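# Shelve the desk carton above its matching label

## Task

Take the carton lying on the desk and set it into the line of cartons on the wall shelf, positioned over the empty shelf label printed with that carton's part number so the label is fully covered. It must stand upright, be aligned with its neighbours, and have its own label turned toward the room. The cartons already on the shelf must stay where they were, neither moved nor rotated. The robot must not topple or finish leaning, or the task fails. The carton has to stay in place by itself; if only the robot's grip keeps it there at the end, it does not count.

## Robot and tools

ROBOT. A Hello Robot Stretch 4 with one arm. It has an omni-wheel base, a lift that slides up a mast, a telescoping arm that reaches straight forward, a three-joint wrist (yaw, pitch, roll) and a two-finger gripper. It stands about 1.6 m tall, and the base rim lies at most 0.23 m from the base origin. Four cameras ride on the robot. head_camera sits atop the mast, aimed forward and downward, and you point it by turning the base. head_left_camera and head_right_camera are fisheyes beside it that look more steeply down and also show the base and arm. wrist_camera looks along the fingers, with the fingertips near the bottom of its image. Image sizes in pixels: head_camera 420x560, the two fisheyes 420x672, wrist_camera 616x392.

FRAMES. Base frame: origin on the floor below the base centre, x ahead, y to the left, z up. hand_pose is reported in this frame and marks a point between the open fingertips. With all wrist joints at 0 its axes match the base axes. The printed value may be a little off. The odometry frame is the base frame as it stood when the scene began. Odometry heading is positive to the left and runs from -3.142 to 3.142.

execute_actions. Argument actions: a list holding one action, or empty to just read state and images. Optional argument cameras: a list of camera names (head_camera, head_left_camera, head_right_camera, wrist_camera, or all). Omit it or pass null for every camera, and pass [] for none. An action contains base, joints or both, plus optional pace and contact_limits. Alternatively it contains only end_of_arm. Base and joint motions begin together and may finish at different times.
- base: exactly one key, each a relative move measured from the base position in the latest reported state. translate_m drives straight in metres, forward positive, range -2 to 2. strafe_m slides sideways in metres, left positive, range -2 to 2. rotate_rad turns in place in radians, counter-clockwise positive, range -3.2 to 3.2.
- joints: a single dictionary of absolute targets for the one arm, keyed by joint name. lift_m ranges 0 to 1.2 m and arm_m 0 to 0.55 m. wrist_yaw_rad ranges -1.134 to 4.276, where 0 points ahead, positive turns left, 3.14 is folded back, and above 3.4 the arm may interfere. wrist_pitch_rad ranges -1.117 to 4.259, with 0 level and 1.57 pointing down. wrist_roll_rad ranges -1.117 to 4.259, with 0 putting both fingers at the same height; positive turns clockwise as seen from behind the gripper. gripper_m ranges -0.038 to 0.141 m, the fingertip gap; negative values press the fingers together. A joint counts as reached within ±0.004 for lift, arm and gripper, ±0.02 for yaw and roll, and ±0.05 for pitch.
- pace: "slow", "default", "fast" or "max". Base speeds are 0.1, 0.3, 0.4 or 0.6 m/s and 1, 2, 3 or 4 rad/s respectively. With the lift above 0.2 these are reduced, down to 0.3 m/s and 1 rad/s at full height.
- contact_limits: only arm_m, from 0 (lightest) to 0.75 (hardest), default 0.5. It sets how much force stops the arm.
- end_of_arm: "enable_torque" re-powers any wrist or gripper motor that shut off.
Any joint or base left out of an action may still be driving toward an earlier target, and the status lines will not show it. A joint target outside its range gets clipped and executed, with a note in the result. Any other bad value or unknown key rejects the call, and nothing moves. No action runs longer than 15 s. If a result reports a stop, the later execute_actions, wait and finished_scene calls in that same reply are skipped.

wait: seconds, 0 to 10. Nothing new is commanded. It returns the same output as an empty action.

zoom_image: camera (one of the four) and region [x0, y0, x1, y1] in that camera's pixels, origin at the top left, at most 504 by 504. It enlarges the latest full image from that camera.

finished_scene: scene, the number of the current scene. It is final and reports whether the task succeeded.

RESULT LINES. joint_positions gives the current joint values. base_status and joint_status tell how each commanded motion ended: done; off_target (resting away from the target, possibly still pushing); contact_stop_at_<key> (blocked by something; that part goes slack and then holds); limit_stop_at_<name> (a built-in limit such as tilt or own_body); time_out; torque_fault (a wrist or gripper motor went limp until enable_torque). on_its_own reports things not commanded by this call; "held at" there means a held target. lidar_m lists 12 distances in metres in 30-degree sectors, starting straight ahead and going counter-clockwise (4th left, 7th behind, 10th right). "-" means nothing is seen, or something is closer than 0.25 m. It can miss glass, thin legs and things behind the robot. wrist_depth_mm is a 7x7 grid of depths from 100 to 2000 mm, read from the top left. base_odometry comes from the wheels only. turned_by_wheels and turned_by_imu give the turn since the last report; a gap above about 0.1 rad suggests slipping or a collision. base_tilt is in degrees, forward and right positive, with a fixed bias of up to about 1.5. motor_effort shows percent of maximum with the action's peak in brackets; it is noisy and biased. A load or push shows as effort outside its rest range, and a held load shifts the wrist_pitch effort. pictures names the images in order.

GRIPPING. Command gripper_m below the object's width. Going lower squeezes harder and draws the object toward the wrist; opening pushes it away. Neither the reading nor done proves a grasp; look for a clear change in gripper effort. If the fingertips catch on a surface, raise the lift.

CAUTIONS. To unfold at the start, send lift_m 0.4 with wrist_yaw_rad 0. Tilting the gripper upward (pitch below -0.2) while rolled (roll below -0.4 or above 4) can trigger own_body stops. Avoid driving or turning while holding more than 1 kg with arm_m above 0.2, especially at fast paces. Steady pushing or pulling, particularly with the lift high or a high contact limit, can tip the robot. Leaning over 6 degrees makes the lift, arm and wheels go slack. Pressing the gripper into things during base or arm moves causes torque faults. Do not drop, slam or knock over cartons, do not shove the neighbouring cartons, and release the carton so it rests standing on its own before finishing. The simulation keeps running while you think, and the robot holds its last command meanwhile.

Each tool is called after "Call:" as name(argument=value, ...), one argument or row to a line, values as JSON.

## Session

Call:
execute_actions(
  actions=[],
)

Scene clock: 0.00 s.
base_odometry: x=+0.000 y=+0.000 heading=+0.000 (m, m, rad; odometry frame)
turned_by_wheels: +0.000 (rad since the last result)
turned_by_imu: +0.000 (rad since the last result)
base_tilt: forward=-0.1 right=-0.1 (deg)
lidar_m: 1.80 1.76 1.97 1.91 1.88 2.04 1.53 1.51 2.05 1.82 1.78 2.22
base_status: not commanded
joint_positions: lift_m=+0.220 arm_m=-0.002 wrist_yaw_rad=+3.094 wrist_pitch_rad=+0.021 wrist_roll_rad=+0.003 gripper_m=+0.057
joint_status: not commanded
motor_effort: lift_m=+17 arm_m=+0 wrist_yaw_rad=+0 wrist_pitch_rad=-6 wrist_roll_rad=-1 gripper_m=-5 wheel_0=-1 wheel_1=+0 wheel_2=+0 (%)
hand_pose: x=-0.1155 y=+0.1010 z=+0.3917 quat_wxyz=(+0.024, -0.011, +0.002, +1.000) (m; base frame)
wrist_depth_mm: - 134 - - - - - / - 121 167 - - - - / 107 136 194 - - - - / 137 176 1921 - - - - / 1618 1661 1576 1921 - - - / 1160 1205 1042 1182 197 1336 1430 / 842 809 917 - 960 878 946
pictures: head_camera, head_left_camera, head_right_camera, wrist_camera
Images, in order (width x height): head_camera 420x560, head_left_camera 420x672, head_right_camera 420x672, wrist_camera 616x392.

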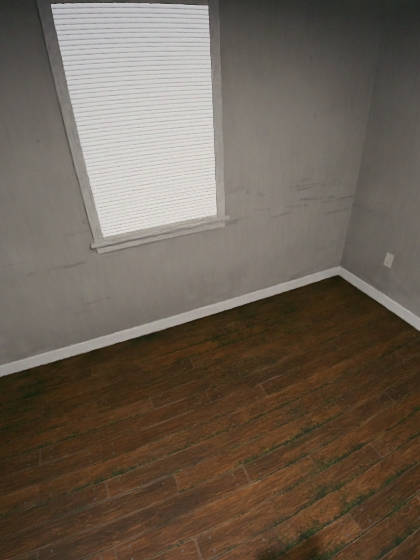

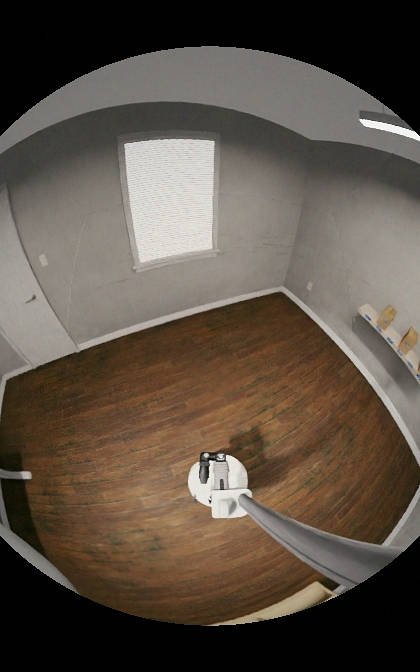

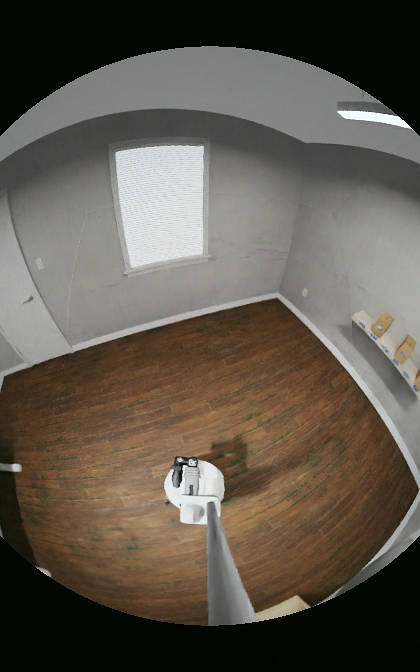

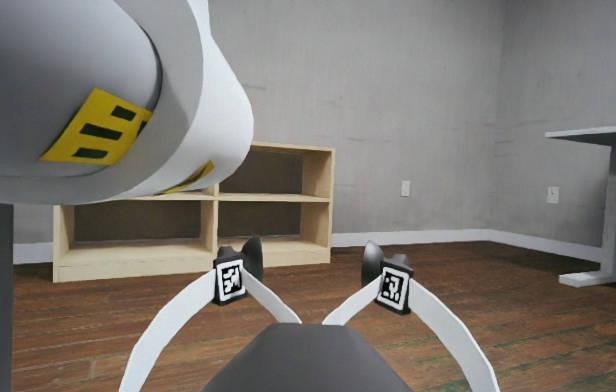

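Look at the shelf first.

Call:
execute_actions(
  actions=[
    {"base":{"rotate_rad":-1.3},"joints":{"lift_m":0.6,"wrist_yaw_rad":0}},
  ],
)

Call:
execute_actions(
  actions=[
    {"base":{"rotate_rad":-2.9}},
  ],
)

Scene clock: 4.60 s.
base_odometry: x=+0.000 y=+0.000 heading=-1.300 (m, m, rad; odometry frame)
turned_by_wheels: -1.300 (rad since the last result)
turned_by_imu: -1.333 (rad since the last result)
base_tilt: forward=+0.2 right=-0.1 (deg)
lidar_m: 1.78 1.82 1.97 1.79 1.83 2.25 1.86 1.86 1.67 1.51 1.55 2.26
base_status: done
joint_positions: lift_m=+0.600 arm_m=-0.002 wrist_yaw_rad=+0.001 wrist_pitch_rad=+0.021 wrist_roll_rad=+0.003 gripper_m=+0.057
joint_status: all done
motor_effort: lift_m=+20(21) arm_m=-1(1) wrist_yaw_rad=-2(7) wrist_pitch_rad=-5(7) wrist_roll_rad=+0(0) gripper_m=-3(2) wheel_0=+1(5) wheel_1=+1(5) wheel_2=+1(7) (%)
hand_pose: x=+0.4570 y=-0.0873 z=+0.7719 quat_wxyz=(+1.000, +0.002, +0.011, +0.000) (m; base frame)
wrist_depth_mm: 1661 1708 1756 1808 1863 1983 - / 1708 1756 1808 1863 1863 1983 - / 1708 1756 1808 1863 1983 - - / 1708 1708 1863 1863 1921 - - / 1708 1808 1863 1921 1921 - - / 1808 1808 1756 1921 197 - - / 1537 1499 1661 - 1708 1576 1808
pictures: head_camera, head_left_camera, head_right_camera, wrist_camera
Images, in order (width x height): head_camera 420x560, head_left_camera 420x672, head_right_camera 420x672, wrist_camera 616x392.

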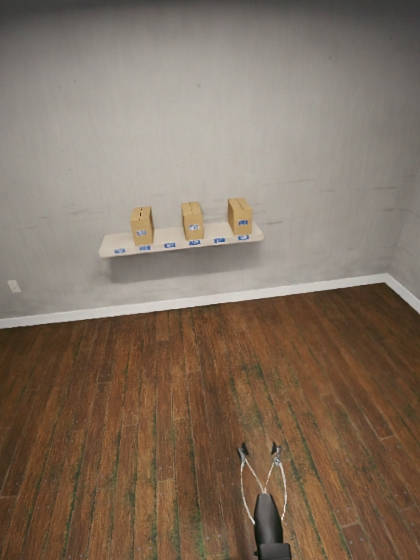

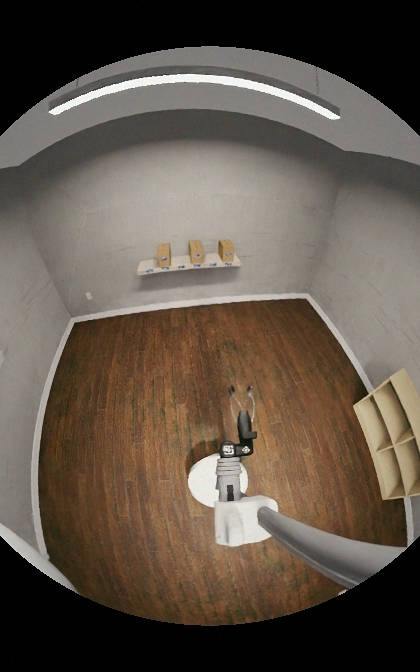

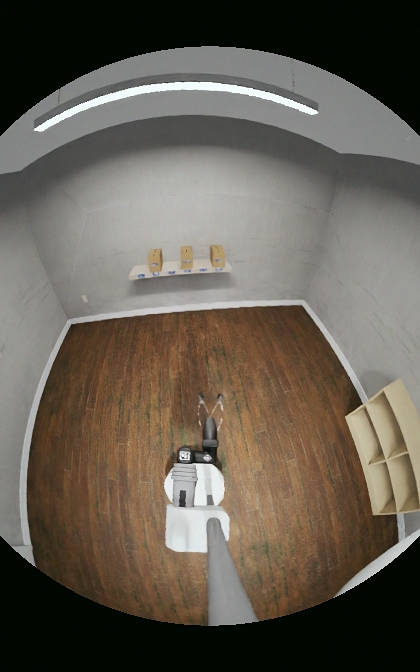

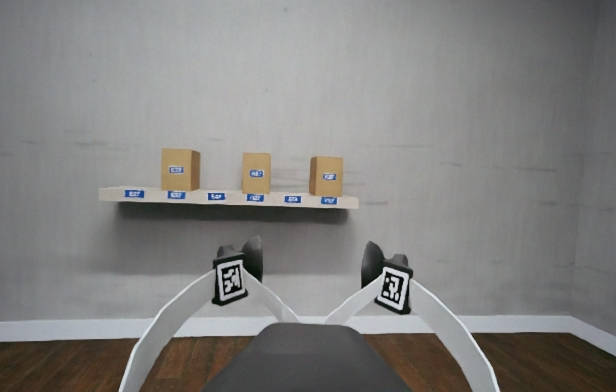

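Scene clock: 7.33 s.
base_odometry: x=+0.000 y=+0.000 heading=+2.084 (m, m, rad; odometry frame)
turned_by_wheels: -2.900 (rad since the last result)
turned_by_imu: -2.977 (rad since the last result)
base_tilt: forward=+0.0 right=-0.2 (deg)
lidar_m: 1.84 2.00 1.57 1.53 2.03 1.87 1.83 2.21 1.81 1.77 1.93 1.92
base_status: done
joint_positions: lift_m=+0.600 arm_m=-0.002 wrist_yaw_rad=+0.000 wrist_pitch_rad=+0.021 wrist_roll_rad=+0.003 gripper_m=+0.057
joint_status: not commanded
motor_effort: lift_m=+18(20) arm_m=+0(0) wrist_yaw_rad=-1(3) wrist_pitch_rad=-6(7) wrist_roll_rad=-1(0) gripper_m=-4(3) wheel_0=+2(6) wheel_1=+1(6) wheel_2=+1(5) (%)
hand_pose: x=+0.4569 y=-0.0874 z=+0.7720 quat_wxyz=(+1.000, +0.002, +0.011, +0.000) (m; base frame)
wrist_depth_mm: - - - - - - - / - - - - - - - / - - - - - - - / - - - - - - - / - - - - - - - / - - 1921 - 196 - - / 1537 1537 1661 - 1661 1618 1808
pictures: head_camera, head_left_camera, head_right_camera, wrist_camera
Images, in order (width x height): head_camera 420x560, head_left_camera 420x672, head_right_camera 420x672, wrist_camera 616x392.

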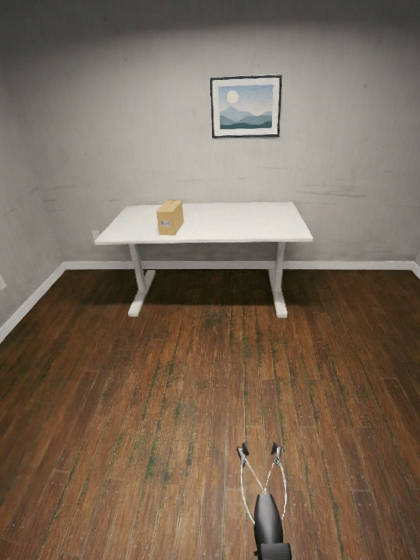

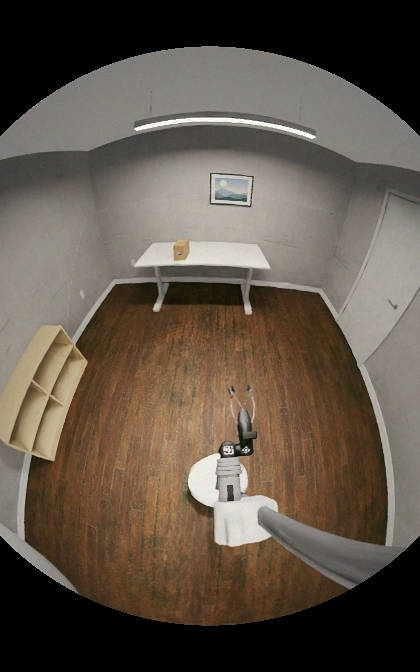

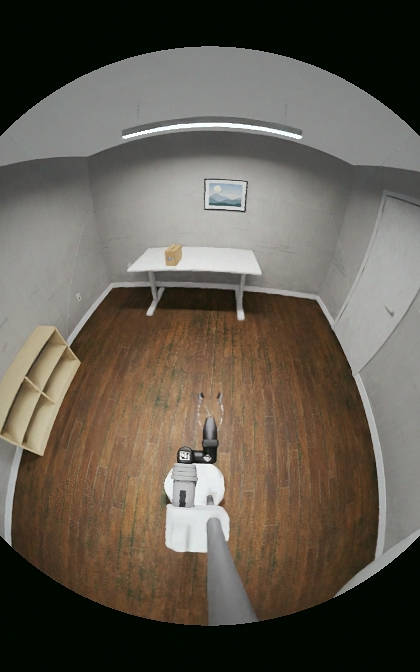

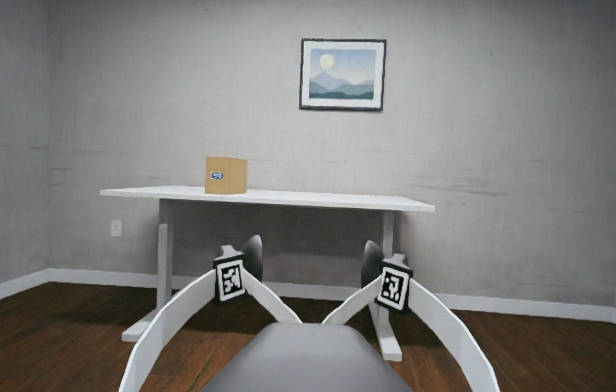

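Call:
execute_actions(
  actions=[
    {"base":{"strafe_m":0.45},"joints":{"lift_m":0.7,"gripper_m":0.141}},
  ],
  cameras=[],
)

Call:
execute_actions(
  actions=[
    {"base":{"translate_m":1.0},"pace":"fast"},
  ],
  cameras=["head_camera","wrist_camera"],
)

Scene clock: 13.73 s.
base_odometry: x=-0.392 y=-0.221 heading=+2.084 (m, m, rad; odometry frame)
turned_by_wheels: +0.000 (rad since the last result)
turned_by_imu: +0.005 (rad since the last result)
base_tilt: forward=+0.0 right=-0.1 (deg)
lidar_m: 1.85 1.47 1.10 1.07 1.56 2.11 1.82 1.90 2.25 2.19 2.42 1.94
base_status: done
joint_positions: lift_m=+0.700 arm_m=-0.002 wrist_yaw_rad=+0.000 wrist_pitch_rad=+0.021 wrist_roll_rad=+0.003 gripper_m=+0.141
joint_status: all done
motor_effort: lift_m=+20(22) arm_m=+0(0) wrist_yaw_rad=-1(1) wrist_pitch_rad=-7(7) wrist_roll_rad=-1(0) gripper_m=+1(3) wheel_0=+2(7) wheel_1=+0(8) wheel_2=+1(3) (%)
hand_pose: x=+0.4569 y=-0.0874 z=+0.8719 quat_wxyz=(+1.000, +0.002, +0.011, +0.000) (m; base frame)
wrist_depth_mm: 1863 - - - - - - / 1921 - - - - - - / 1921 - - - - - - / 1983 - - - - - - / - - - - - 1921 - / - - - 162 - - - / 1708 1708 1808 - 1921 1808 1921
pictures: none
No camera images: the call's "cameras" was empty. Leave "cameras" out to get every camera's image.

Scene clock: 17.67 s.
base_odometry: x=-0.883 y=+0.650 heading=+2.084 (m, m, rad; odometry frame)
turned_by_wheels: +0.000 (rad since the last result)
turned_by_imu: +0.002 (rad since the last result)
base_tilt: forward=+0.1 right=-0.1 (deg)
lidar_m: 0.82 0.92 1.43 1.00 1.10 1.57 3.06 3.11 2.37 2.26 1.21 0.88
base_status: done
joint_positions: lift_m=+0.700 arm_m=-0.002 wrist_yaw_rad=+0.000 wrist_pitch_rad=+0.021 wrist_roll_rad=+0.003 gripper_m=+0.141
joint_status: not commanded
motor_effort: lift_m=+20(20) arm_m=+0(0) wrist_yaw_rad=-1(1) wrist_pitch_rad=-7(6) wrist_roll_rad=-1(1) gripper_m=+0(1) wheel_0=-1(6) wheel_1=+0(6) wheel_2=+1(11) (%)
hand_pose: x=+0.4569 y=-0.0874 z=+0.8719 quat_wxyz=(+1.000, +0.002, +0.011, +0.000) (m; base frame)
wrist_depth_mm: 1537 1464 1464 1430 1397 1366 1336 / 1537 1499 1499 1430 1397 1397 1336 / 1537 1499 1499 1464 1430 1366 1366 / 1537 1576 1499 1430 1464 1430 1397 / 1576 809 960 723 1060 1118 1205 / 1618 1576 1098 163 715 634 715 / 1618 1537 1537 - 1464 1430 1430
pictures: head_camera, wrist_camera
Images, in order (width x height): head_camera 420x560, wrist_camera 616x392.

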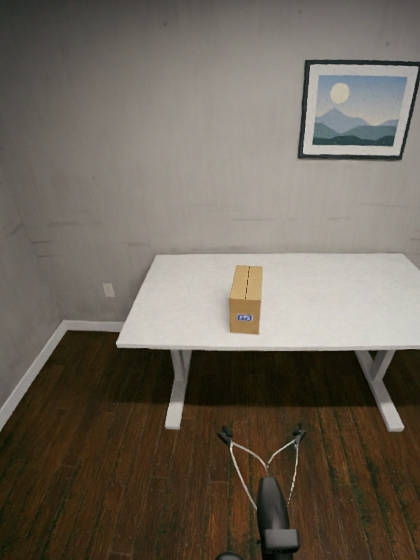

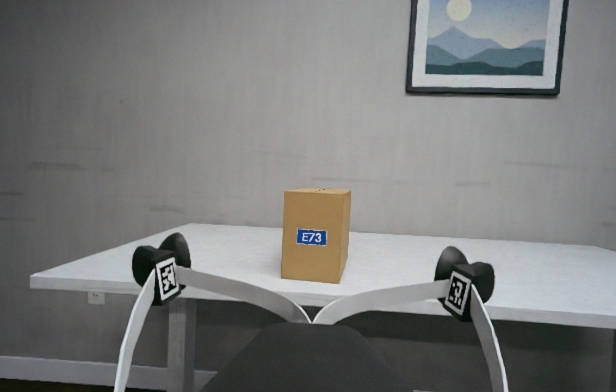

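Call:
execute_actions(
  actions=[
    {"base":{"rotate_rad":-0.13},"joints":{"lift_m":0.66,"arm_m":0.25}},
  ],
  cameras=[],
)

Call:
execute_actions(
  actions=[
    {"base":{"strafe_m":0.12}},
  ],
  cameras=["head_camera","wrist_camera"],
)

Scene clock: 24.50 s.
base_odometry: x=-0.883 y=+0.650 heading=+1.954 (m, m, rad; odometry frame)
turned_by_wheels: -0.130 (rad since the last result)
turned_by_imu: -0.131 (rad since the last result)
base_tilt: forward=+0.0 right=-0.1 (deg)
lidar_m: 0.83 0.87 1.48 0.98 1.03 1.40 3.04 2.87 2.47 2.25 2.36 0.90
base_status: done
joint_positions: lift_m=+0.660 arm_m=+0.249 wrist_yaw_rad=+0.000 wrist_pitch_rad=+0.021 wrist_roll_rad=+0.003 gripper_m=+0.141
joint_status: all done
motor_effort: lift_m=+16(19) arm_m=+9(8) wrist_yaw_rad=-1(0) wrist_pitch_rad=-6(6) wrist_roll_rad=+0(1) gripper_m=+0(1) wheel_0=+2(4) wheel_1=+0(5) wheel_2=+0(3) (%)
hand_pose: x=+0.7079 y=-0.0874 z=+0.8322 quat_wxyz=(+1.000, +0.002, +0.011, +0.000) (m; base frame)
wrist_depth_mm: 1160 1160 1182 1182 1160 1205 1255 / 1182 1205 1205 1229 1229 1229 1229 / 1182 1205 1205 1205 1229 1229 1255 / 1182 1205 473 1255 1255 1255 1255 / 715 654 477 723 854 904 976 / 439 413 421 163 436 436 525 / 750 1255 1229 - 1281 1255 1281
pictures: none
No camera images: the call's "cameras" was empty. Leave "cameras" out to get every camera's image.

Scene clock: 26.07 s.
base_odometry: x=-0.994 y=+0.605 heading=+1.954 (m, m, rad; odometry frame)
turned_by_wheels: +0.000 (rad since the last result)
turned_by_imu: +0.001 (rad since the last result)
base_tilt: forward=+0.0 right=-0.2 (deg)
lidar_m: 0.86 0.89 1.32 0.86 0.90 1.24 3.04 2.89 2.61 2.41 1.34 0.92
base_status: done
joint_positions: lift_m=+0.660 arm_m=+0.249 wrist_yaw_rad=+0.000 wrist_pitch_rad=+0.021 wrist_roll_rad=+0.003 gripper_m=+0.141
joint_status: not commanded
motor_effort: lift_m=+16(16) arm_m=+8(8) wrist_yaw_rad=-1(1) wrist_pitch_rad=-7(7) wrist_roll_rad=+0(1) gripper_m=+0(1) wheel_0=+2(8) wheel_1=+0(7) wheel_2=+0(1) (%)
hand_pose: x=+0.7079 y=-0.0874 z=+0.8322 quat_wxyz=(+1.000, +0.002, +0.011, +0.000) (m; base frame)
wrist_depth_mm: 1160 1138 1205 1182 1182 1205 1229 / 1160 1182 1182 1182 1182 1229 1229 / 1160 1182 1205 1205 1229 1229 1255 / 1205 1182 1205 477 1229 1255 1281 / 707 647 778 480 854 904 946 / 442 415 421 163 424 430 530 / 1229 750 1255 - 1281 1281 1308
pictures: head_camera, wrist_camera
Images, in order (width x height): head_camera 420x560, wrist_camera 616x392.

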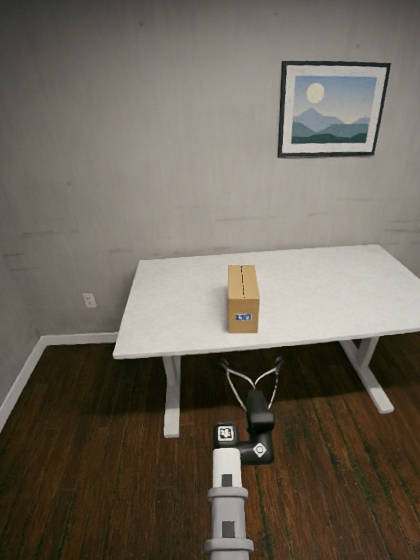

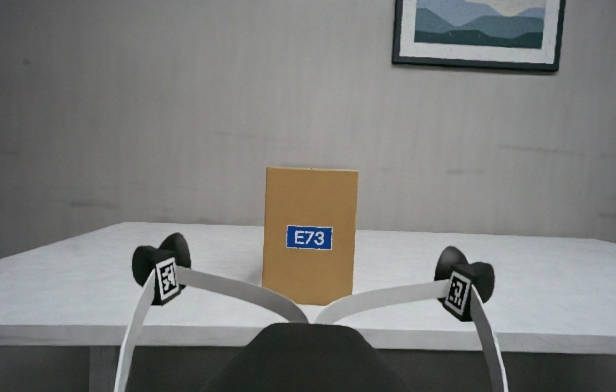

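Call:
execute_actions(
  actions=[
    {"joints":{"arm_m":0.45}},
  ],
  cameras=["head_camera","wrist_camera"],
)

Scene clock: 32.00 s.
base_odometry: x=-0.994 y=+0.605 heading=+1.954 (m, m, rad; odometry frame)
turned_by_wheels: +0.000 (rad since the last result)
turned_by_imu: +0.002 (rad since the last result)
base_tilt: forward=+0.1 right=-0.1 (deg)
lidar_m: 0.84 0.90 1.36 0.86 0.90 1.24 3.04 2.88 2.61 2.40 1.35 0.93
base_status: not commanded
joint_positions: lift_m=+0.660 arm_m=+0.449 wrist_yaw_rad=+0.000 wrist_pitch_rad=+0.021 wrist_roll_rad=+0.003 gripper_m=+0.141
joint_status: all done
motor_effort: lift_m=+16(16) arm_m=+8(8) wrist_yaw_rad=-1(1) wrist_pitch_rad=-6(6) wrist_roll_rad=-1(0) gripper_m=+0(1) wheel_0=+1(2) wheel_1=+0(1) wheel_2=+0(0) (%)
hand_pose: x=+0.9079 y=-0.0874 z=+0.8322 quat_wxyz=(+1.000, +0.002, +0.011, +0.000) (m; base frame)
wrist_depth_mm: 946 976 1008 991 1008 991 991 / 960 976 1008 1008 1008 1025 1042 / 991 991 1008 1008 1025 1042 1042 / 991 1008 1008 273 1042 1025 1060 / 715 654 278 276 661 904 960 / 439 410 282 163 277 424 525 / 317 322 325 - 351 332 359
pictures: head_camera, wrist_camera
Images, in order (width x height): head_camera 420x560, wrist_camera 616x392.

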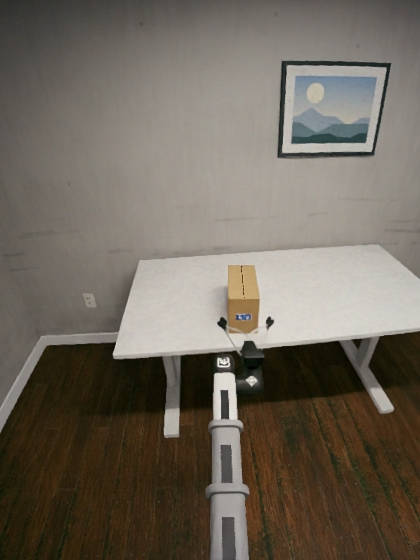

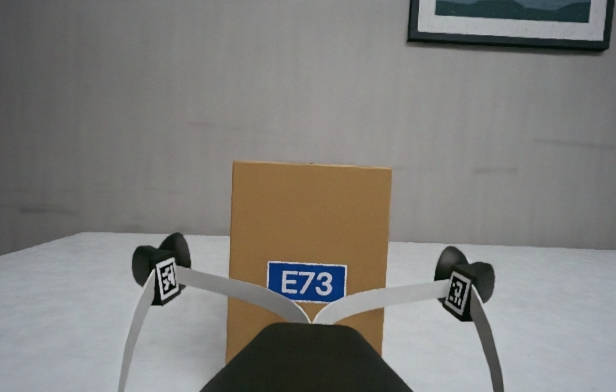

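Call:
execute_actions(
  actions=[
    {"base":{"strafe_m":0.004},"joints":{"arm_m":0.5}},
  ],
  cameras=["wrist_camera"],
)

Call:
execute_actions(
  actions=[
    {"base":{"translate_m":0.07},"pace":"slow"},
  ],
  cameras=["head_camera","wrist_camera"],
)

Scene clock: 38.30 s.
base_odometry: x=-0.998 y=+0.604 heading=+1.954 (m, m, rad; odometry frame)
turned_by_wheels: +0.000 (rad since the last result)
turned_by_imu: +0.002 (rad since the last result)
base_tilt: forward=+0.0 right=-0.1 (deg)
lidar_m: 0.85 0.86 1.36 0.87 0.93 1.23 3.06 2.91 2.57 2.40 1.36 0.92
base_status: done
joint_positions: lift_m=+0.660 arm_m=+0.499 wrist_yaw_rad=+0.000 wrist_pitch_rad=+0.021 wrist_roll_rad=+0.003 gripper_m=+0.141
joint_status: all done
motor_effort: lift_m=+16(16) arm_m=+8(8) wrist_yaw_rad=-1(1) wrist_pitch_rad=-6(7) wrist_roll_rad=+1(0) gripper_m=-1(0) wheel_0=-1(4) wheel_1=+1(6) wheel_2=+0(0) (%)
hand_pose: x=+0.9579 y=-0.0874 z=+0.8322 quat_wxyz=(+1.000, +0.002, +0.011, +0.000) (m; base frame)
wrist_depth_mm: 917 904 931 946 946 931 946 / 946 931 946 960 960 976 991 / 931 946 946 976 960 976 991 / 931 946 226 223 221 1008 1008 / 715 654 227 224 224 904 960 / 439 410 229 162 224 424 525 / 317 320 306 - 322 332 359
pictures: wrist_camera
Images, in order (width x height): wrist_camera 616x392.

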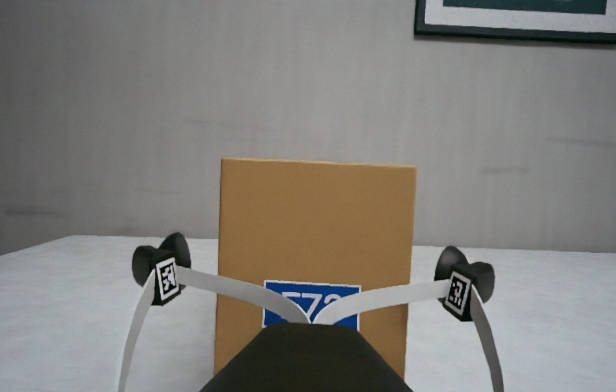

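Scene clock: 40.27 s.
base_odometry: x=-1.024 y=+0.669 heading=+1.954 (m, m, rad; odometry frame)
turned_by_wheels: +0.000 (rad since the last result)
turned_by_imu: +0.001 (rad since the last result)
base_tilt: forward=-0.1 right=-0.2 (deg)
lidar_m: 0.78 0.81 1.33 0.90 0.93 1.22 3.14 2.97 2.58 2.40 1.23 0.86
base_status: done
joint_positions: lift_m=+0.660 arm_m=+0.499 wrist_yaw_rad=+0.000 wrist_pitch_rad=+0.021 wrist_roll_rad=+0.003 gripper_m=+0.141
joint_status: not commanded
motor_effort: lift_m=+16(16) arm_m=+8(8) wrist_yaw_rad=-1(0) wrist_pitch_rad=-6(6) wrist_roll_rad=+0(0) gripper_m=+1(1) wheel_0=+0(3) wheel_1=+1(2) wheel_2=-2(6) (%)
hand_pose: x=+0.9579 y=-0.0875 z=+0.8322 quat_wxyz=(+1.000, +0.002, +0.011, +0.000) (m; base frame)
wrist_depth_mm: 854 854 866 891 891 904 904 / 854 866 878 878 891 904 931 / 866 891 878 904 917 904 931 / 878 866 187 185 185 931 931 / 715 647 190 187 186 917 946 / 439 410 191 161 188 424 521 / 320 320 193 - 190 332 359
pictures: head_camera, wrist_camera
Images, in order (width x height): head_camera 420x560, wrist_camera 616x392.

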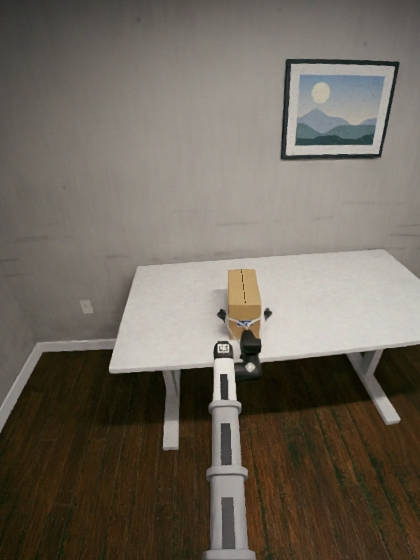

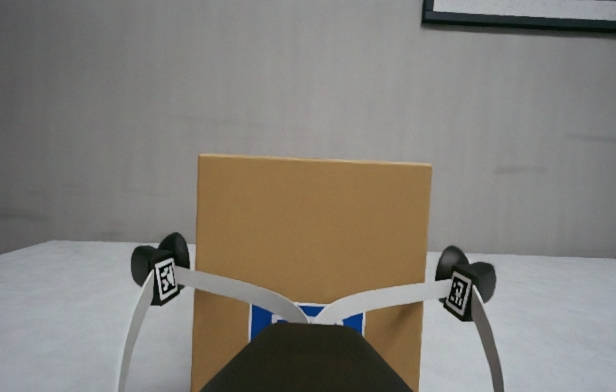

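Call:
execute_actions(
  actions=[
    {"joints":{"gripper_m":0.03},"pace":"slow"},
  ],
  cameras=["wrist_camera"],
)

Call:
execute_actions(
  actions=[
    {"joints":{"lift_m":0.7},"pace":"slow"},
  ],
  cameras=["head_camera","wrist_camera"],
)

Scene clock: 47.47 s.
base_odometry: x=-1.024 y=+0.669 heading=+1.954 (m, m, rad; odometry frame)
turned_by_wheels: +0.000 (rad since the last result)
turned_by_imu: +0.003 (rad since the last result)
base_tilt: forward=+0.0 right=+0.0 (deg)
lidar_m: 0.78 0.80 1.33 0.85 0.89 1.23 3.13 2.98 2.59 2.39 1.25 0.85
base_status: not commanded
joint_positions: lift_m=+0.660 arm_m=+0.499 wrist_yaw_rad=+0.000 wrist_pitch_rad=+0.021 wrist_roll_rad=+0.003 gripper_m=+0.031
joint_status: all done
motor_effort: lift_m=+16(16) arm_m=+8(8) wrist_yaw_rad=+0(0) wrist_pitch_rad=-7(7) wrist_roll_rad=+2(0) gripper_m=-26(26) wheel_0=+0(0) wheel_1=+1(1) wheel_2=-3(2) (%)
hand_pose: x=+0.9579 y=-0.0875 z=+0.8322 quat_wxyz=(+1.000, +0.002, +0.011, +0.000) (m; base frame)
wrist_depth_mm: 842 854 891 866 891 891 891 / 854 866 878 878 904 917 917 / 878 866 878 891 917 917 917 / 866 891 166 165 164 931 946 / 715 723 167 166 166 917 931 / 436 174 168 167 167 169 525 / 315 320 169 - 167 349 332
pictures: wrist_camera
Images, in order (width x height): wrist_camera 616x392.

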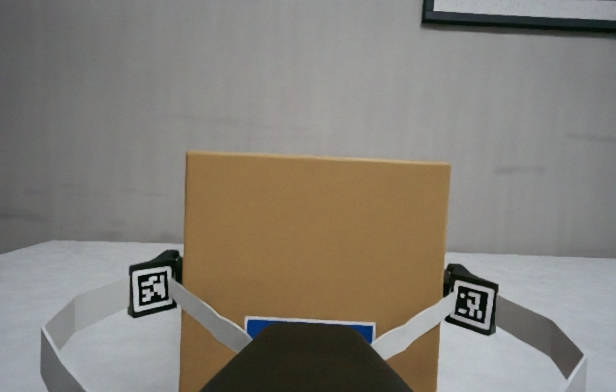

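Scene clock: 48.63 s.
base_odometry: x=-1.024 y=+0.669 heading=+1.954 (m, m, rad; odometry frame)
turned_by_wheels: +0.000 (rad since the last result)
turned_by_imu: +0.001 (rad since the last result)
base_tilt: forward=+0.0 right=+0.0 (deg)
lidar_m: 0.80 0.81 1.35 0.88 0.92 1.22 3.11 2.96 2.61 2.38 1.23 0.87
base_status: not commanded
joint_positions: lift_m=+0.700 arm_m=+0.499 wrist_yaw_rad=+0.000 wrist_pitch_rad=+0.023 wrist_roll_rad=+0.003 gripper_m=+0.031
joint_status: all done
motor_effort: lift_m=+20(21) arm_m=+8(8) wrist_yaw_rad=-1(0) wrist_pitch_rad=-11(12) wrist_roll_rad=-3(1) gripper_m=-26(25) wheel_0=+0(0) wheel_1=+1(1) wheel_2=-2(2) (%)
hand_pose: x=+0.9579 y=-0.0875 z=+0.8713 quat_wxyz=(+1.000, +0.002, +0.012, +0.000) (m; base frame)
wrist_depth_mm: 866 854 878 866 891 878 878 / 854 854 878 891 904 904 917 / 878 878 866 891 904 917 931 / 866 891 167 166 165 931 931 / 891 878 167 167 166 946 946 / 530 175 168 167 167 170 640 / 384 389 169 - 167 424 407
pictures: head_camera, wrist_camera
Images, in order (width x height): head_camera 420x560, wrist_camera 616x392.

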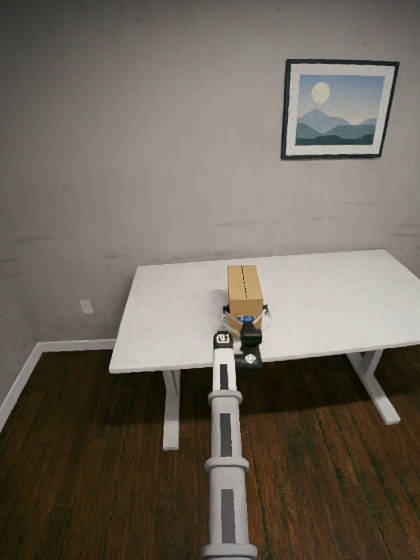

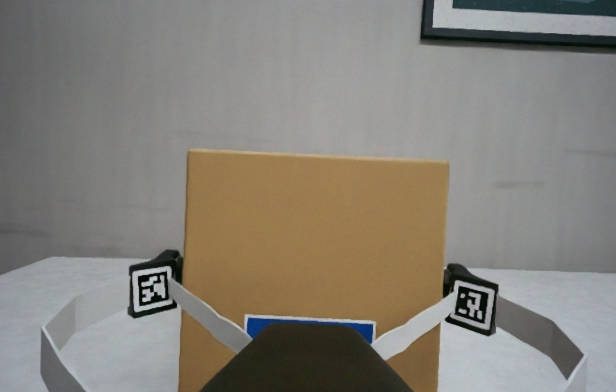

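Call:
execute_actions(
  actions=[
    {"base":{"translate_m":-0.5},"joints":{"arm_m":0.0,"lift_m":0.72}},
  ],
  cameras=[],
)

Call:
execute_actions(
  actions=[
    {"base":{"rotate_rad":-3.1},"pace":"slow"},
  ],
  cameras=[],
)

Call:
execute_actions(
  actions=[
    {"base":{"translate_m":1.5}},
  ],
)

Scene clock: 55.47 s.
base_odometry: x=-0.837 y=+0.205 heading=+1.954 (m, m, rad; odometry frame)
turned_by_wheels: +0.000 (rad since the last result)
turned_by_imu: +0.003 (rad since the last result)
base_tilt: forward=+0.1 right=-0.1 (deg)
lidar_m: 0.37 1.33 0.90 0.85 0.86 1.70 2.57 2.39 2.58 2.46 2.49 0.40
base_status: done
joint_positions: lift_m=+0.720 arm_m=+0.001 wrist_yaw_rad=+0.000 wrist_pitch_rad=+0.023 wrist_roll_rad=+0.003 gripper_m=+0.031
joint_status: all done
motor_effort: lift_m=+19(21) arm_m=-8(8) wrist_yaw_rad=-1(2) wrist_pitch_rad=-12(13) wrist_roll_rad=-1(1) gripper_m=-25(25) wheel_0=+0(4) wheel_1=+0(3) wheel_2=+0(9) (%)
hand_pose: x=+0.4607 y=-0.0875 z=+0.8913 quat_wxyz=(+1.000, +0.002, +0.012, +0.000) (m; base frame)
wrist_depth_mm: 1808 1756 1808 1863 1756 1863 1863 / 1808 1863 1863 1863 1863 1921 1983 / 1863 1808 1863 1921 1921 1921 1983 / 1808 1863 167 166 165 1983 1983 / 1863 1863 167 167 166 1397 1983 / 1921 174 168 167 167 170 - / 1708 1756 169 - 167 1808 1863
pictures: none
No camera images: the call's "cameras" was empty. Leave "cameras" out to get every camera's image.

Scene clock: 59.87 s.
base_odometry: x=-0.837 y=+0.205 heading=-1.146 (m, m, rad; odometry frame)
turned_by_wheels: -3.100 (rad since the last result)
turned_by_imu: -3.182 (rad since the last result)
base_tilt: forward=+0.1 right=-0.1 (deg)
lidar_m: 0.39 2.41 2.60 2.50 2.52 1.38 1.28 1.35 0.89 0.84 0.88 0.41
base_status: done
joint_positions: lift_m=+0.720 arm_m=+0.001 wrist_yaw_rad=+0.000 wrist_pitch_rad=+0.023 wrist_roll_rad=+0.003 gripper_m=+0.031
joint_status: not commanded
motor_effort: lift_m=+20(20) arm_m=-8(7) wrist_yaw_rad=+0(0) wrist_pitch_rad=-12(12) wrist_roll_rad=+1(1) gripper_m=-28(26) wheel_0=+0(4) wheel_1=+0(4) wheel_2=+1(3) (%)
hand_pose: x=+0.4607 y=-0.0875 z=+0.8913 quat_wxyz=(+1.000, +0.002, +0.012, +0.000) (m; base frame)
wrist_depth_mm: - - - - - - 1661 / - - - - - - 1576 / - - - - - - 1576 / - - 167 166 166 - 1576 / - - 167 167 166 - 1537 / - 175 168 167 167 169 1430 / 1708 1808 169 - 167 1863 1397
pictures: none
No camera images: the call's "cameras" was empty. Leave "cameras" out to get every camera's image.

Scene clock: 66.37 s.
base_odometry: x=-0.219 y=-1.162 heading=-1.146 (m, m, rad; odometry frame)
turned_by_wheels: +0.000 (rad since the last result)
turned_by_imu: +0.003 (rad since the last result)
base_tilt: forward=+0.1 right=-0.1 (deg)
lidar_m: 0.38 0.86 1.20 2.55 2.58 3.44 3.66 1.21 1.06 1.15 1.22 0.41
base_status: done
joint_positions: lift_m=+0.720 arm_m=+0.001 wrist_yaw_rad=+0.000 wrist_pitch_rad=+0.023 wrist_roll_rad=+0.003 gripper_m=+0.031
joint_status: not commanded
motor_effort: lift_m=+20(19) arm_m=-8(8) wrist_yaw_rad=-1(0) wrist_pitch_rad=-12(12) wrist_roll_rad=-1(1) gripper_m=-27(26) wheel_0=+0(5) wheel_1=-2(3) wheel_2=+2(7) (%)
hand_pose: x=+0.4607 y=-0.0875 z=+0.8913 quat_wxyz=(+1.000, +0.002, +0.012, +0.000) (m; base frame)
wrist_depth_mm: 842 854 866 878 878 891 904 / 854 866 878 878 891 891 891 / 866 866 866 891 904 891 917 / 621 820 167 166 165 917 904 / 640 683 167 167 166 917 931 / 634 174 168 167 167 170 946 / 878 904 169 - 167 946 946
pictures: head_camera, head_left_camera, head_right_camera, wrist_camera
Images, in order (width x height): head_camera 420x560, head_left_camera 420x672, head_right_camera 420x672, wrist_camera 616x392.

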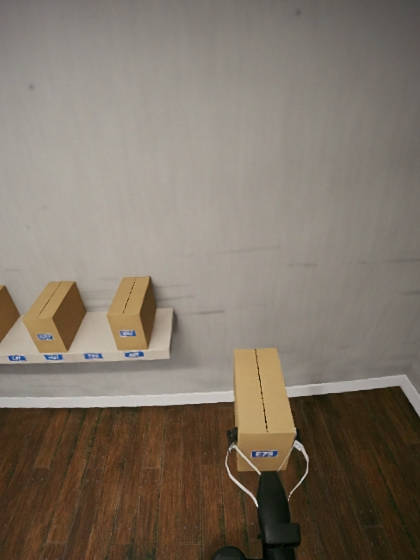

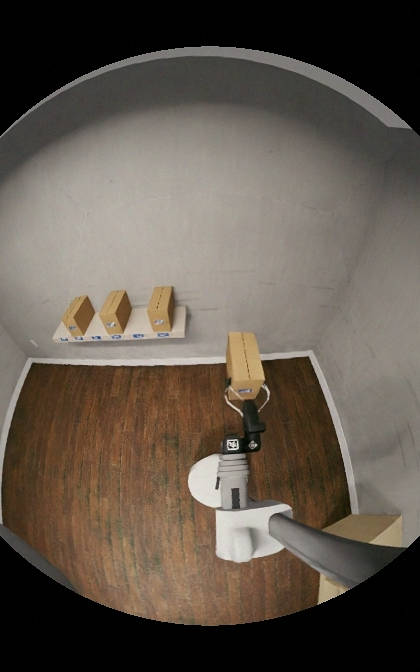

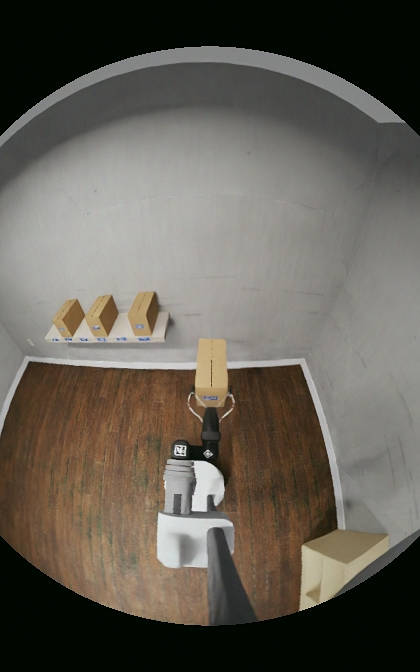

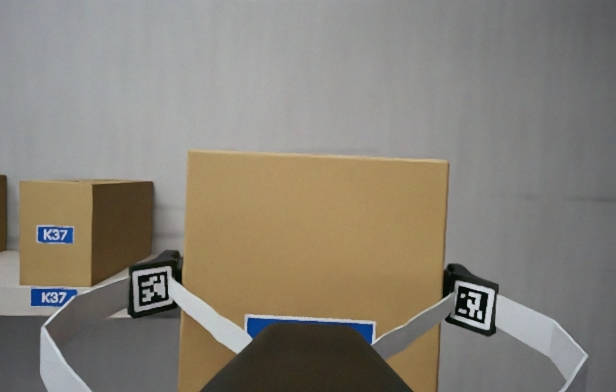

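Call:
execute_actions(
  actions=[
    {"base":{"rotate_rad":0.045}},
  ],
  cameras=[],
)

Call:
execute_actions(
  actions=[
    {"base":{"strafe_m":0.6}},
  ],
  cameras=["head_camera","wrist_camera"],
)

Call:
zoom_image(
  camera="head_camera",
  region=[60,260,420,480],
)

Scene clock: 71.03 s.
base_odometry: x=-0.219 y=-1.162 heading=-1.101 (m, m, rad; odometry frame)
turned_by_wheels: +0.045 (rad since the last result)
turned_by_imu: +0.048 (rad since the last result)
base_tilt: forward=+0.0 right=-0.1 (deg)
lidar_m: 0.37 0.87 1.24 2.54 2.63 3.09 3.69 1.16 1.08 1.15 1.22 0.43
base_status: done
joint_positions: lift_m=+0.720 arm_m=+0.001 wrist_yaw_rad=+0.000 wrist_pitch_rad=+0.023 wrist_roll_rad=+0.003 gripper_m=+0.031
joint_status: not commanded
motor_effort: lift_m=+20(20) arm_m=-8(7) wrist_yaw_rad=-1(1) wrist_pitch_rad=-12(12) wrist_roll_rad=-1(1) gripper_m=-26(25) wheel_0=-1(3) wheel_1=+1(5) wheel_2=-1(4) (%)
hand_pose: x=+0.4607 y=-0.0874 z=+0.8913 quat_wxyz=(+1.000, +0.002, +0.012, +0.000) (m; base frame)
wrist_depth_mm: 878 866 878 854 866 854 854 / 878 866 891 878 866 866 878 / 904 878 878 878 866 878 878 / 842 732 167 166 165 878 878 / 707 654 167 167 166 891 891 / 647 175 168 167 167 169 891 / 917 917 169 - 167 904 904
pictures: none
No camera images: the call's "cameras" was empty. Leave "cameras" out to get every camera's image.

Scene clock: 74.37 s.
base_odometry: x=+0.316 y=-0.890 heading=-1.101 (m, m, rad; odometry frame)
turned_by_wheels: +0.000 (rad since the last result)
turned_by_imu: +0.004 (rad since the last result)
base_tilt: forward=+0.0 right=-0.1 (deg)
lidar_m: 0.38 0.88 1.58 1.94 2.02 2.77 3.76 2.00 1.56 1.77 1.58 0.39
base_status: done
joint_positions: lift_m=+0.720 arm_m=+0.001 wrist_yaw_rad=+0.000 wrist_pitch_rad=+0.023 wrist_roll_rad=+0.003 gripper_m=+0.031
joint_status: not commanded
motor_effort: lift_m=+19(19) arm_m=-8(8) wrist_yaw_rad=+0(1) wrist_pitch_rad=-12(12) wrist_roll_rad=-2(1) gripper_m=-26(24) wheel_0=+1(8) wheel_1=+0(6) wheel_2=-1(1) (%)
hand_pose: x=+0.4607 y=-0.0874 z=+0.8914 quat_wxyz=(+1.000, +0.002, +0.012, +0.000) (m; base frame)
wrist_depth_mm: 878 866 866 878 878 866 854 / 878 878 866 878 866 866 854 / 891 878 891 878 891 878 866 / 640 854 167 166 165 878 866 / 647 715 167 167 166 878 891 / 640 175 168 167 167 169 904 / 931 917 169 - 167 917 904
pictures: head_camera, wrist_camera
Images, in order (width x height): head_camera 420x560, wrist_camera 616x392.

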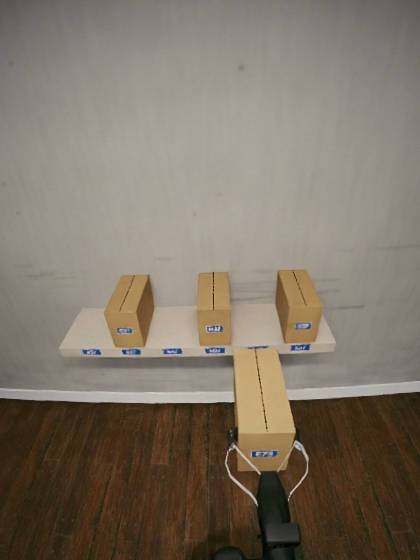

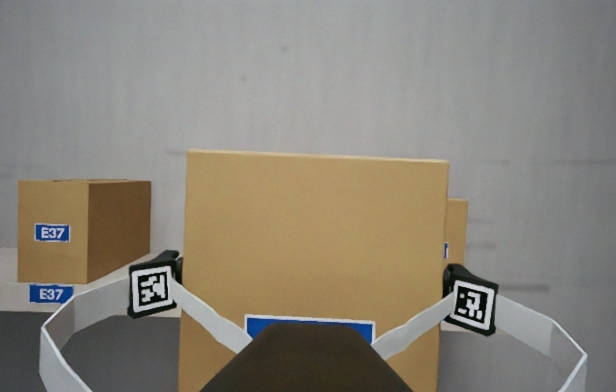

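Region (60, 260, 420, 480) of head_camera's 420x560 image, scaled by 1.400, with more detail than that image has.

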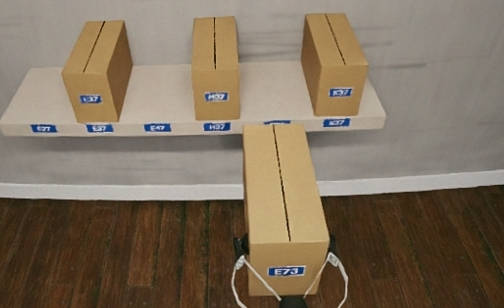

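Call:
execute_actions(
  actions=[
    {"base":{"strafe_m":-0.04},"joints":{"lift_m":0.735,"arm_m":0.25}},
  ],
  cameras=["head_camera","wrist_camera"],
)

Call:
zoom_image(
  camera="head_camera",
  region=[160,250,360,420],
)

Scene clock: 81.70 s.
base_odometry: x=+0.281 y=-0.908 heading=-1.101 (m, m, rad; odometry frame)
turned_by_wheels: +0.000 (rad since the last result)
turned_by_imu: +0.002 (rad since the last result)
base_tilt: forward=+0.0 right=-0.3 (deg)
lidar_m: 0.62 0.88 1.54 1.97 2.04 2.84 3.74 2.01 1.52 1.71 1.58 0.87
base_status: done
joint_positions: lift_m=+0.735 arm_m=+0.249 wrist_yaw_rad=+0.000 wrist_pitch_rad=+0.023 wrist_roll_rad=+0.003 gripper_m=+0.031
joint_status: all done
motor_effort: lift_m=+20(22) arm_m=+8(6) wrist_yaw_rad=-1(0) wrist_pitch_rad=-11(12) wrist_roll_rad=-1(0) gripper_m=-26(26) wheel_0=-2(6) wheel_1=+1(8) wheel_2=-1(4) (%)
hand_pose: x=+0.7079 y=-0.0874 z=+0.9063 quat_wxyz=(+1.000, +0.002, +0.012, +0.000) (m; base frame)
wrist_depth_mm: 634 627 634 627 621 627 621 / 634 634 634 634 627 627 621 / 640 640 634 634 627 640 634 / 647 654 167 166 166 634 640 / 603 394 168 167 166 392 640 / 535 175 168 167 166 170 647 / 418 399 169 - 167 397 466
pictures: head_camera, wrist_camera
Images, in order (width x height): head_camera 420x560, wrist_camera 616x392.

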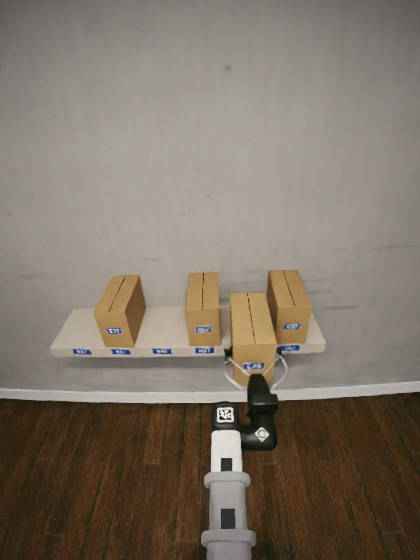

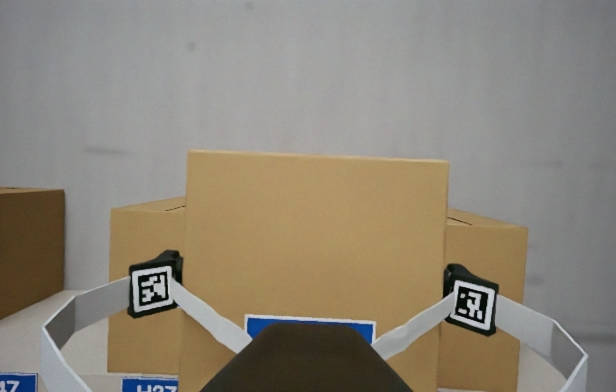

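Region (160, 250, 360, 420) of head_camera's 420x560 image, scaled by 2.520, with more detail than that image has; it fills the top 428 rows of this view, and the rest is white.

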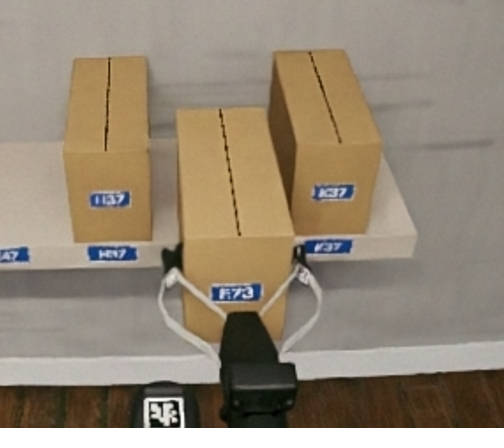

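Call:
execute_actions(
  actions=[
    {"joints":{"lift_m":0.715,"arm_m":0.46},"pace":"slow","contact_limits":{"arm_m":0.3}},
  ],
  cameras=["head_camera","wrist_camera"],
)

Call:
execute_actions(
  actions=[
    {"joints":{"lift_m":0.695},"pace":"slow"},
  ],
  cameras=["head_camera","wrist_camera"],
)

Scene clock: 88.10 s.
base_odometry: x=+0.281 y=-0.908 heading=-1.101 (m, m, rad; odometry frame)
turned_by_wheels: +0.000 (rad since the last result)
turned_by_imu: +0.003 (rad since the last result)
base_tilt: forward=+0.0 right=-0.2 (deg)
lidar_m: 0.84 0.85 1.60 1.97 2.05 2.83 3.71 1.99 1.56 1.71 1.57 0.89
base_status: not commanded
joint_positions: lift_m=+0.715 arm_m=+0.459 wrist_yaw_rad=+0.000 wrist_pitch_rad=+0.023 wrist_roll_rad=+0.003 gripper_m=+0.031
joint_status: all done
motor_effort: lift_m=+16(19) arm_m=+8(9) wrist_yaw_rad=-1(0) wrist_pitch_rad=-12(12) wrist_roll_rad=-1(0) gripper_m=-24(27) wheel_0=-2(2) wheel_1=+1(1) wheel_2=-1(1) (%)
contact_limits: arm_m 0.3
hand_pose: x=+0.9179 y=-0.0874 z=+0.8867 quat_wxyz=(+1.000, +0.002, +0.012, +0.000) (m; base frame)
wrist_depth_mm: 427 424 421 418 421 421 415 / 430 427 427 427 424 418 421 / 433 433 430 427 427 427 424 / 296 319 167 166 165 427 427 / 182 183 167 167 166 218 181 / 184 174 168 167 167 170 180 / 185 205 169 - 167 227 182
pictures: head_camera, wrist_camera
Images, in order (width x height): head_camera 420x560, wrist_camera 616x392.

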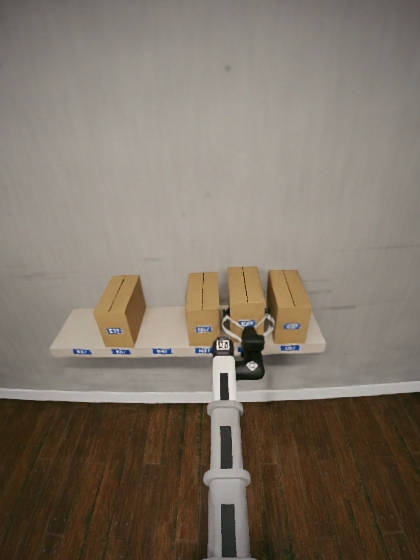

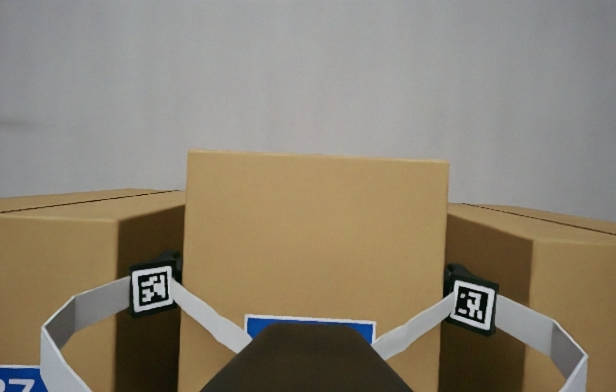

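Scene clock: 89.03 s.
base_odometry: x=+0.281 y=-0.908 heading=-1.101 (m, m, rad; odometry frame)
turned_by_wheels: +0.000 (rad since the last result)
turned_by_imu: +0.000 (rad since the last result)
base_tilt: forward=+0.0 right=-0.1 (deg)
lidar_m: 0.84 0.86 1.61 1.97 2.07 2.83 3.74 2.00 1.52 1.70 1.60 0.86
base_status: not commanded
joint_positions: lift_m=+0.695 arm_m=+0.459 wrist_yaw_rad=+0.000 wrist_pitch_rad=+0.023 wrist_roll_rad=+0.003 gripper_m=+0.031
joint_status: all done
motor_effort: lift_m=+16(16) arm_m=+8(8) wrist_yaw_rad=-1(1) wrist_pitch_rad=-11(12) wrist_roll_rad=+2(1) gripper_m=-25(25) wheel_0=-2(2) wheel_1=+1(1) wheel_2=-1(1) (%)
hand_pose: x=+0.9179 y=-0.0874 z=+0.8667 quat_wxyz=(+1.000, +0.002, +0.012, +0.000) (m; base frame)
wrist_depth_mm: 421 424 421 418 418 418 418 / 430 424 424 427 427 424 421 / 433 433 430 430 424 424 421 / 180 209 167 166 165 254 230 / 182 183 168 167 166 218 179 / 183 174 167 167 167 170 181 / 185 204 168 - 167 227 183
pictures: head_camera, wrist_camera
Images, in order (width x height): head_camera 420x560, wrist_camera 616x392.

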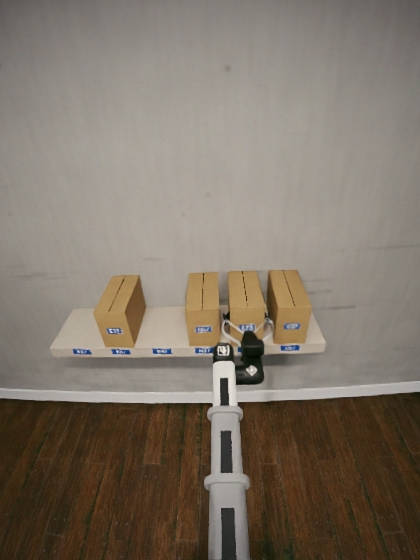

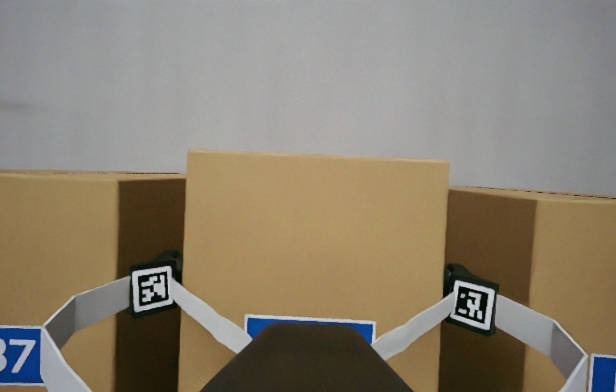

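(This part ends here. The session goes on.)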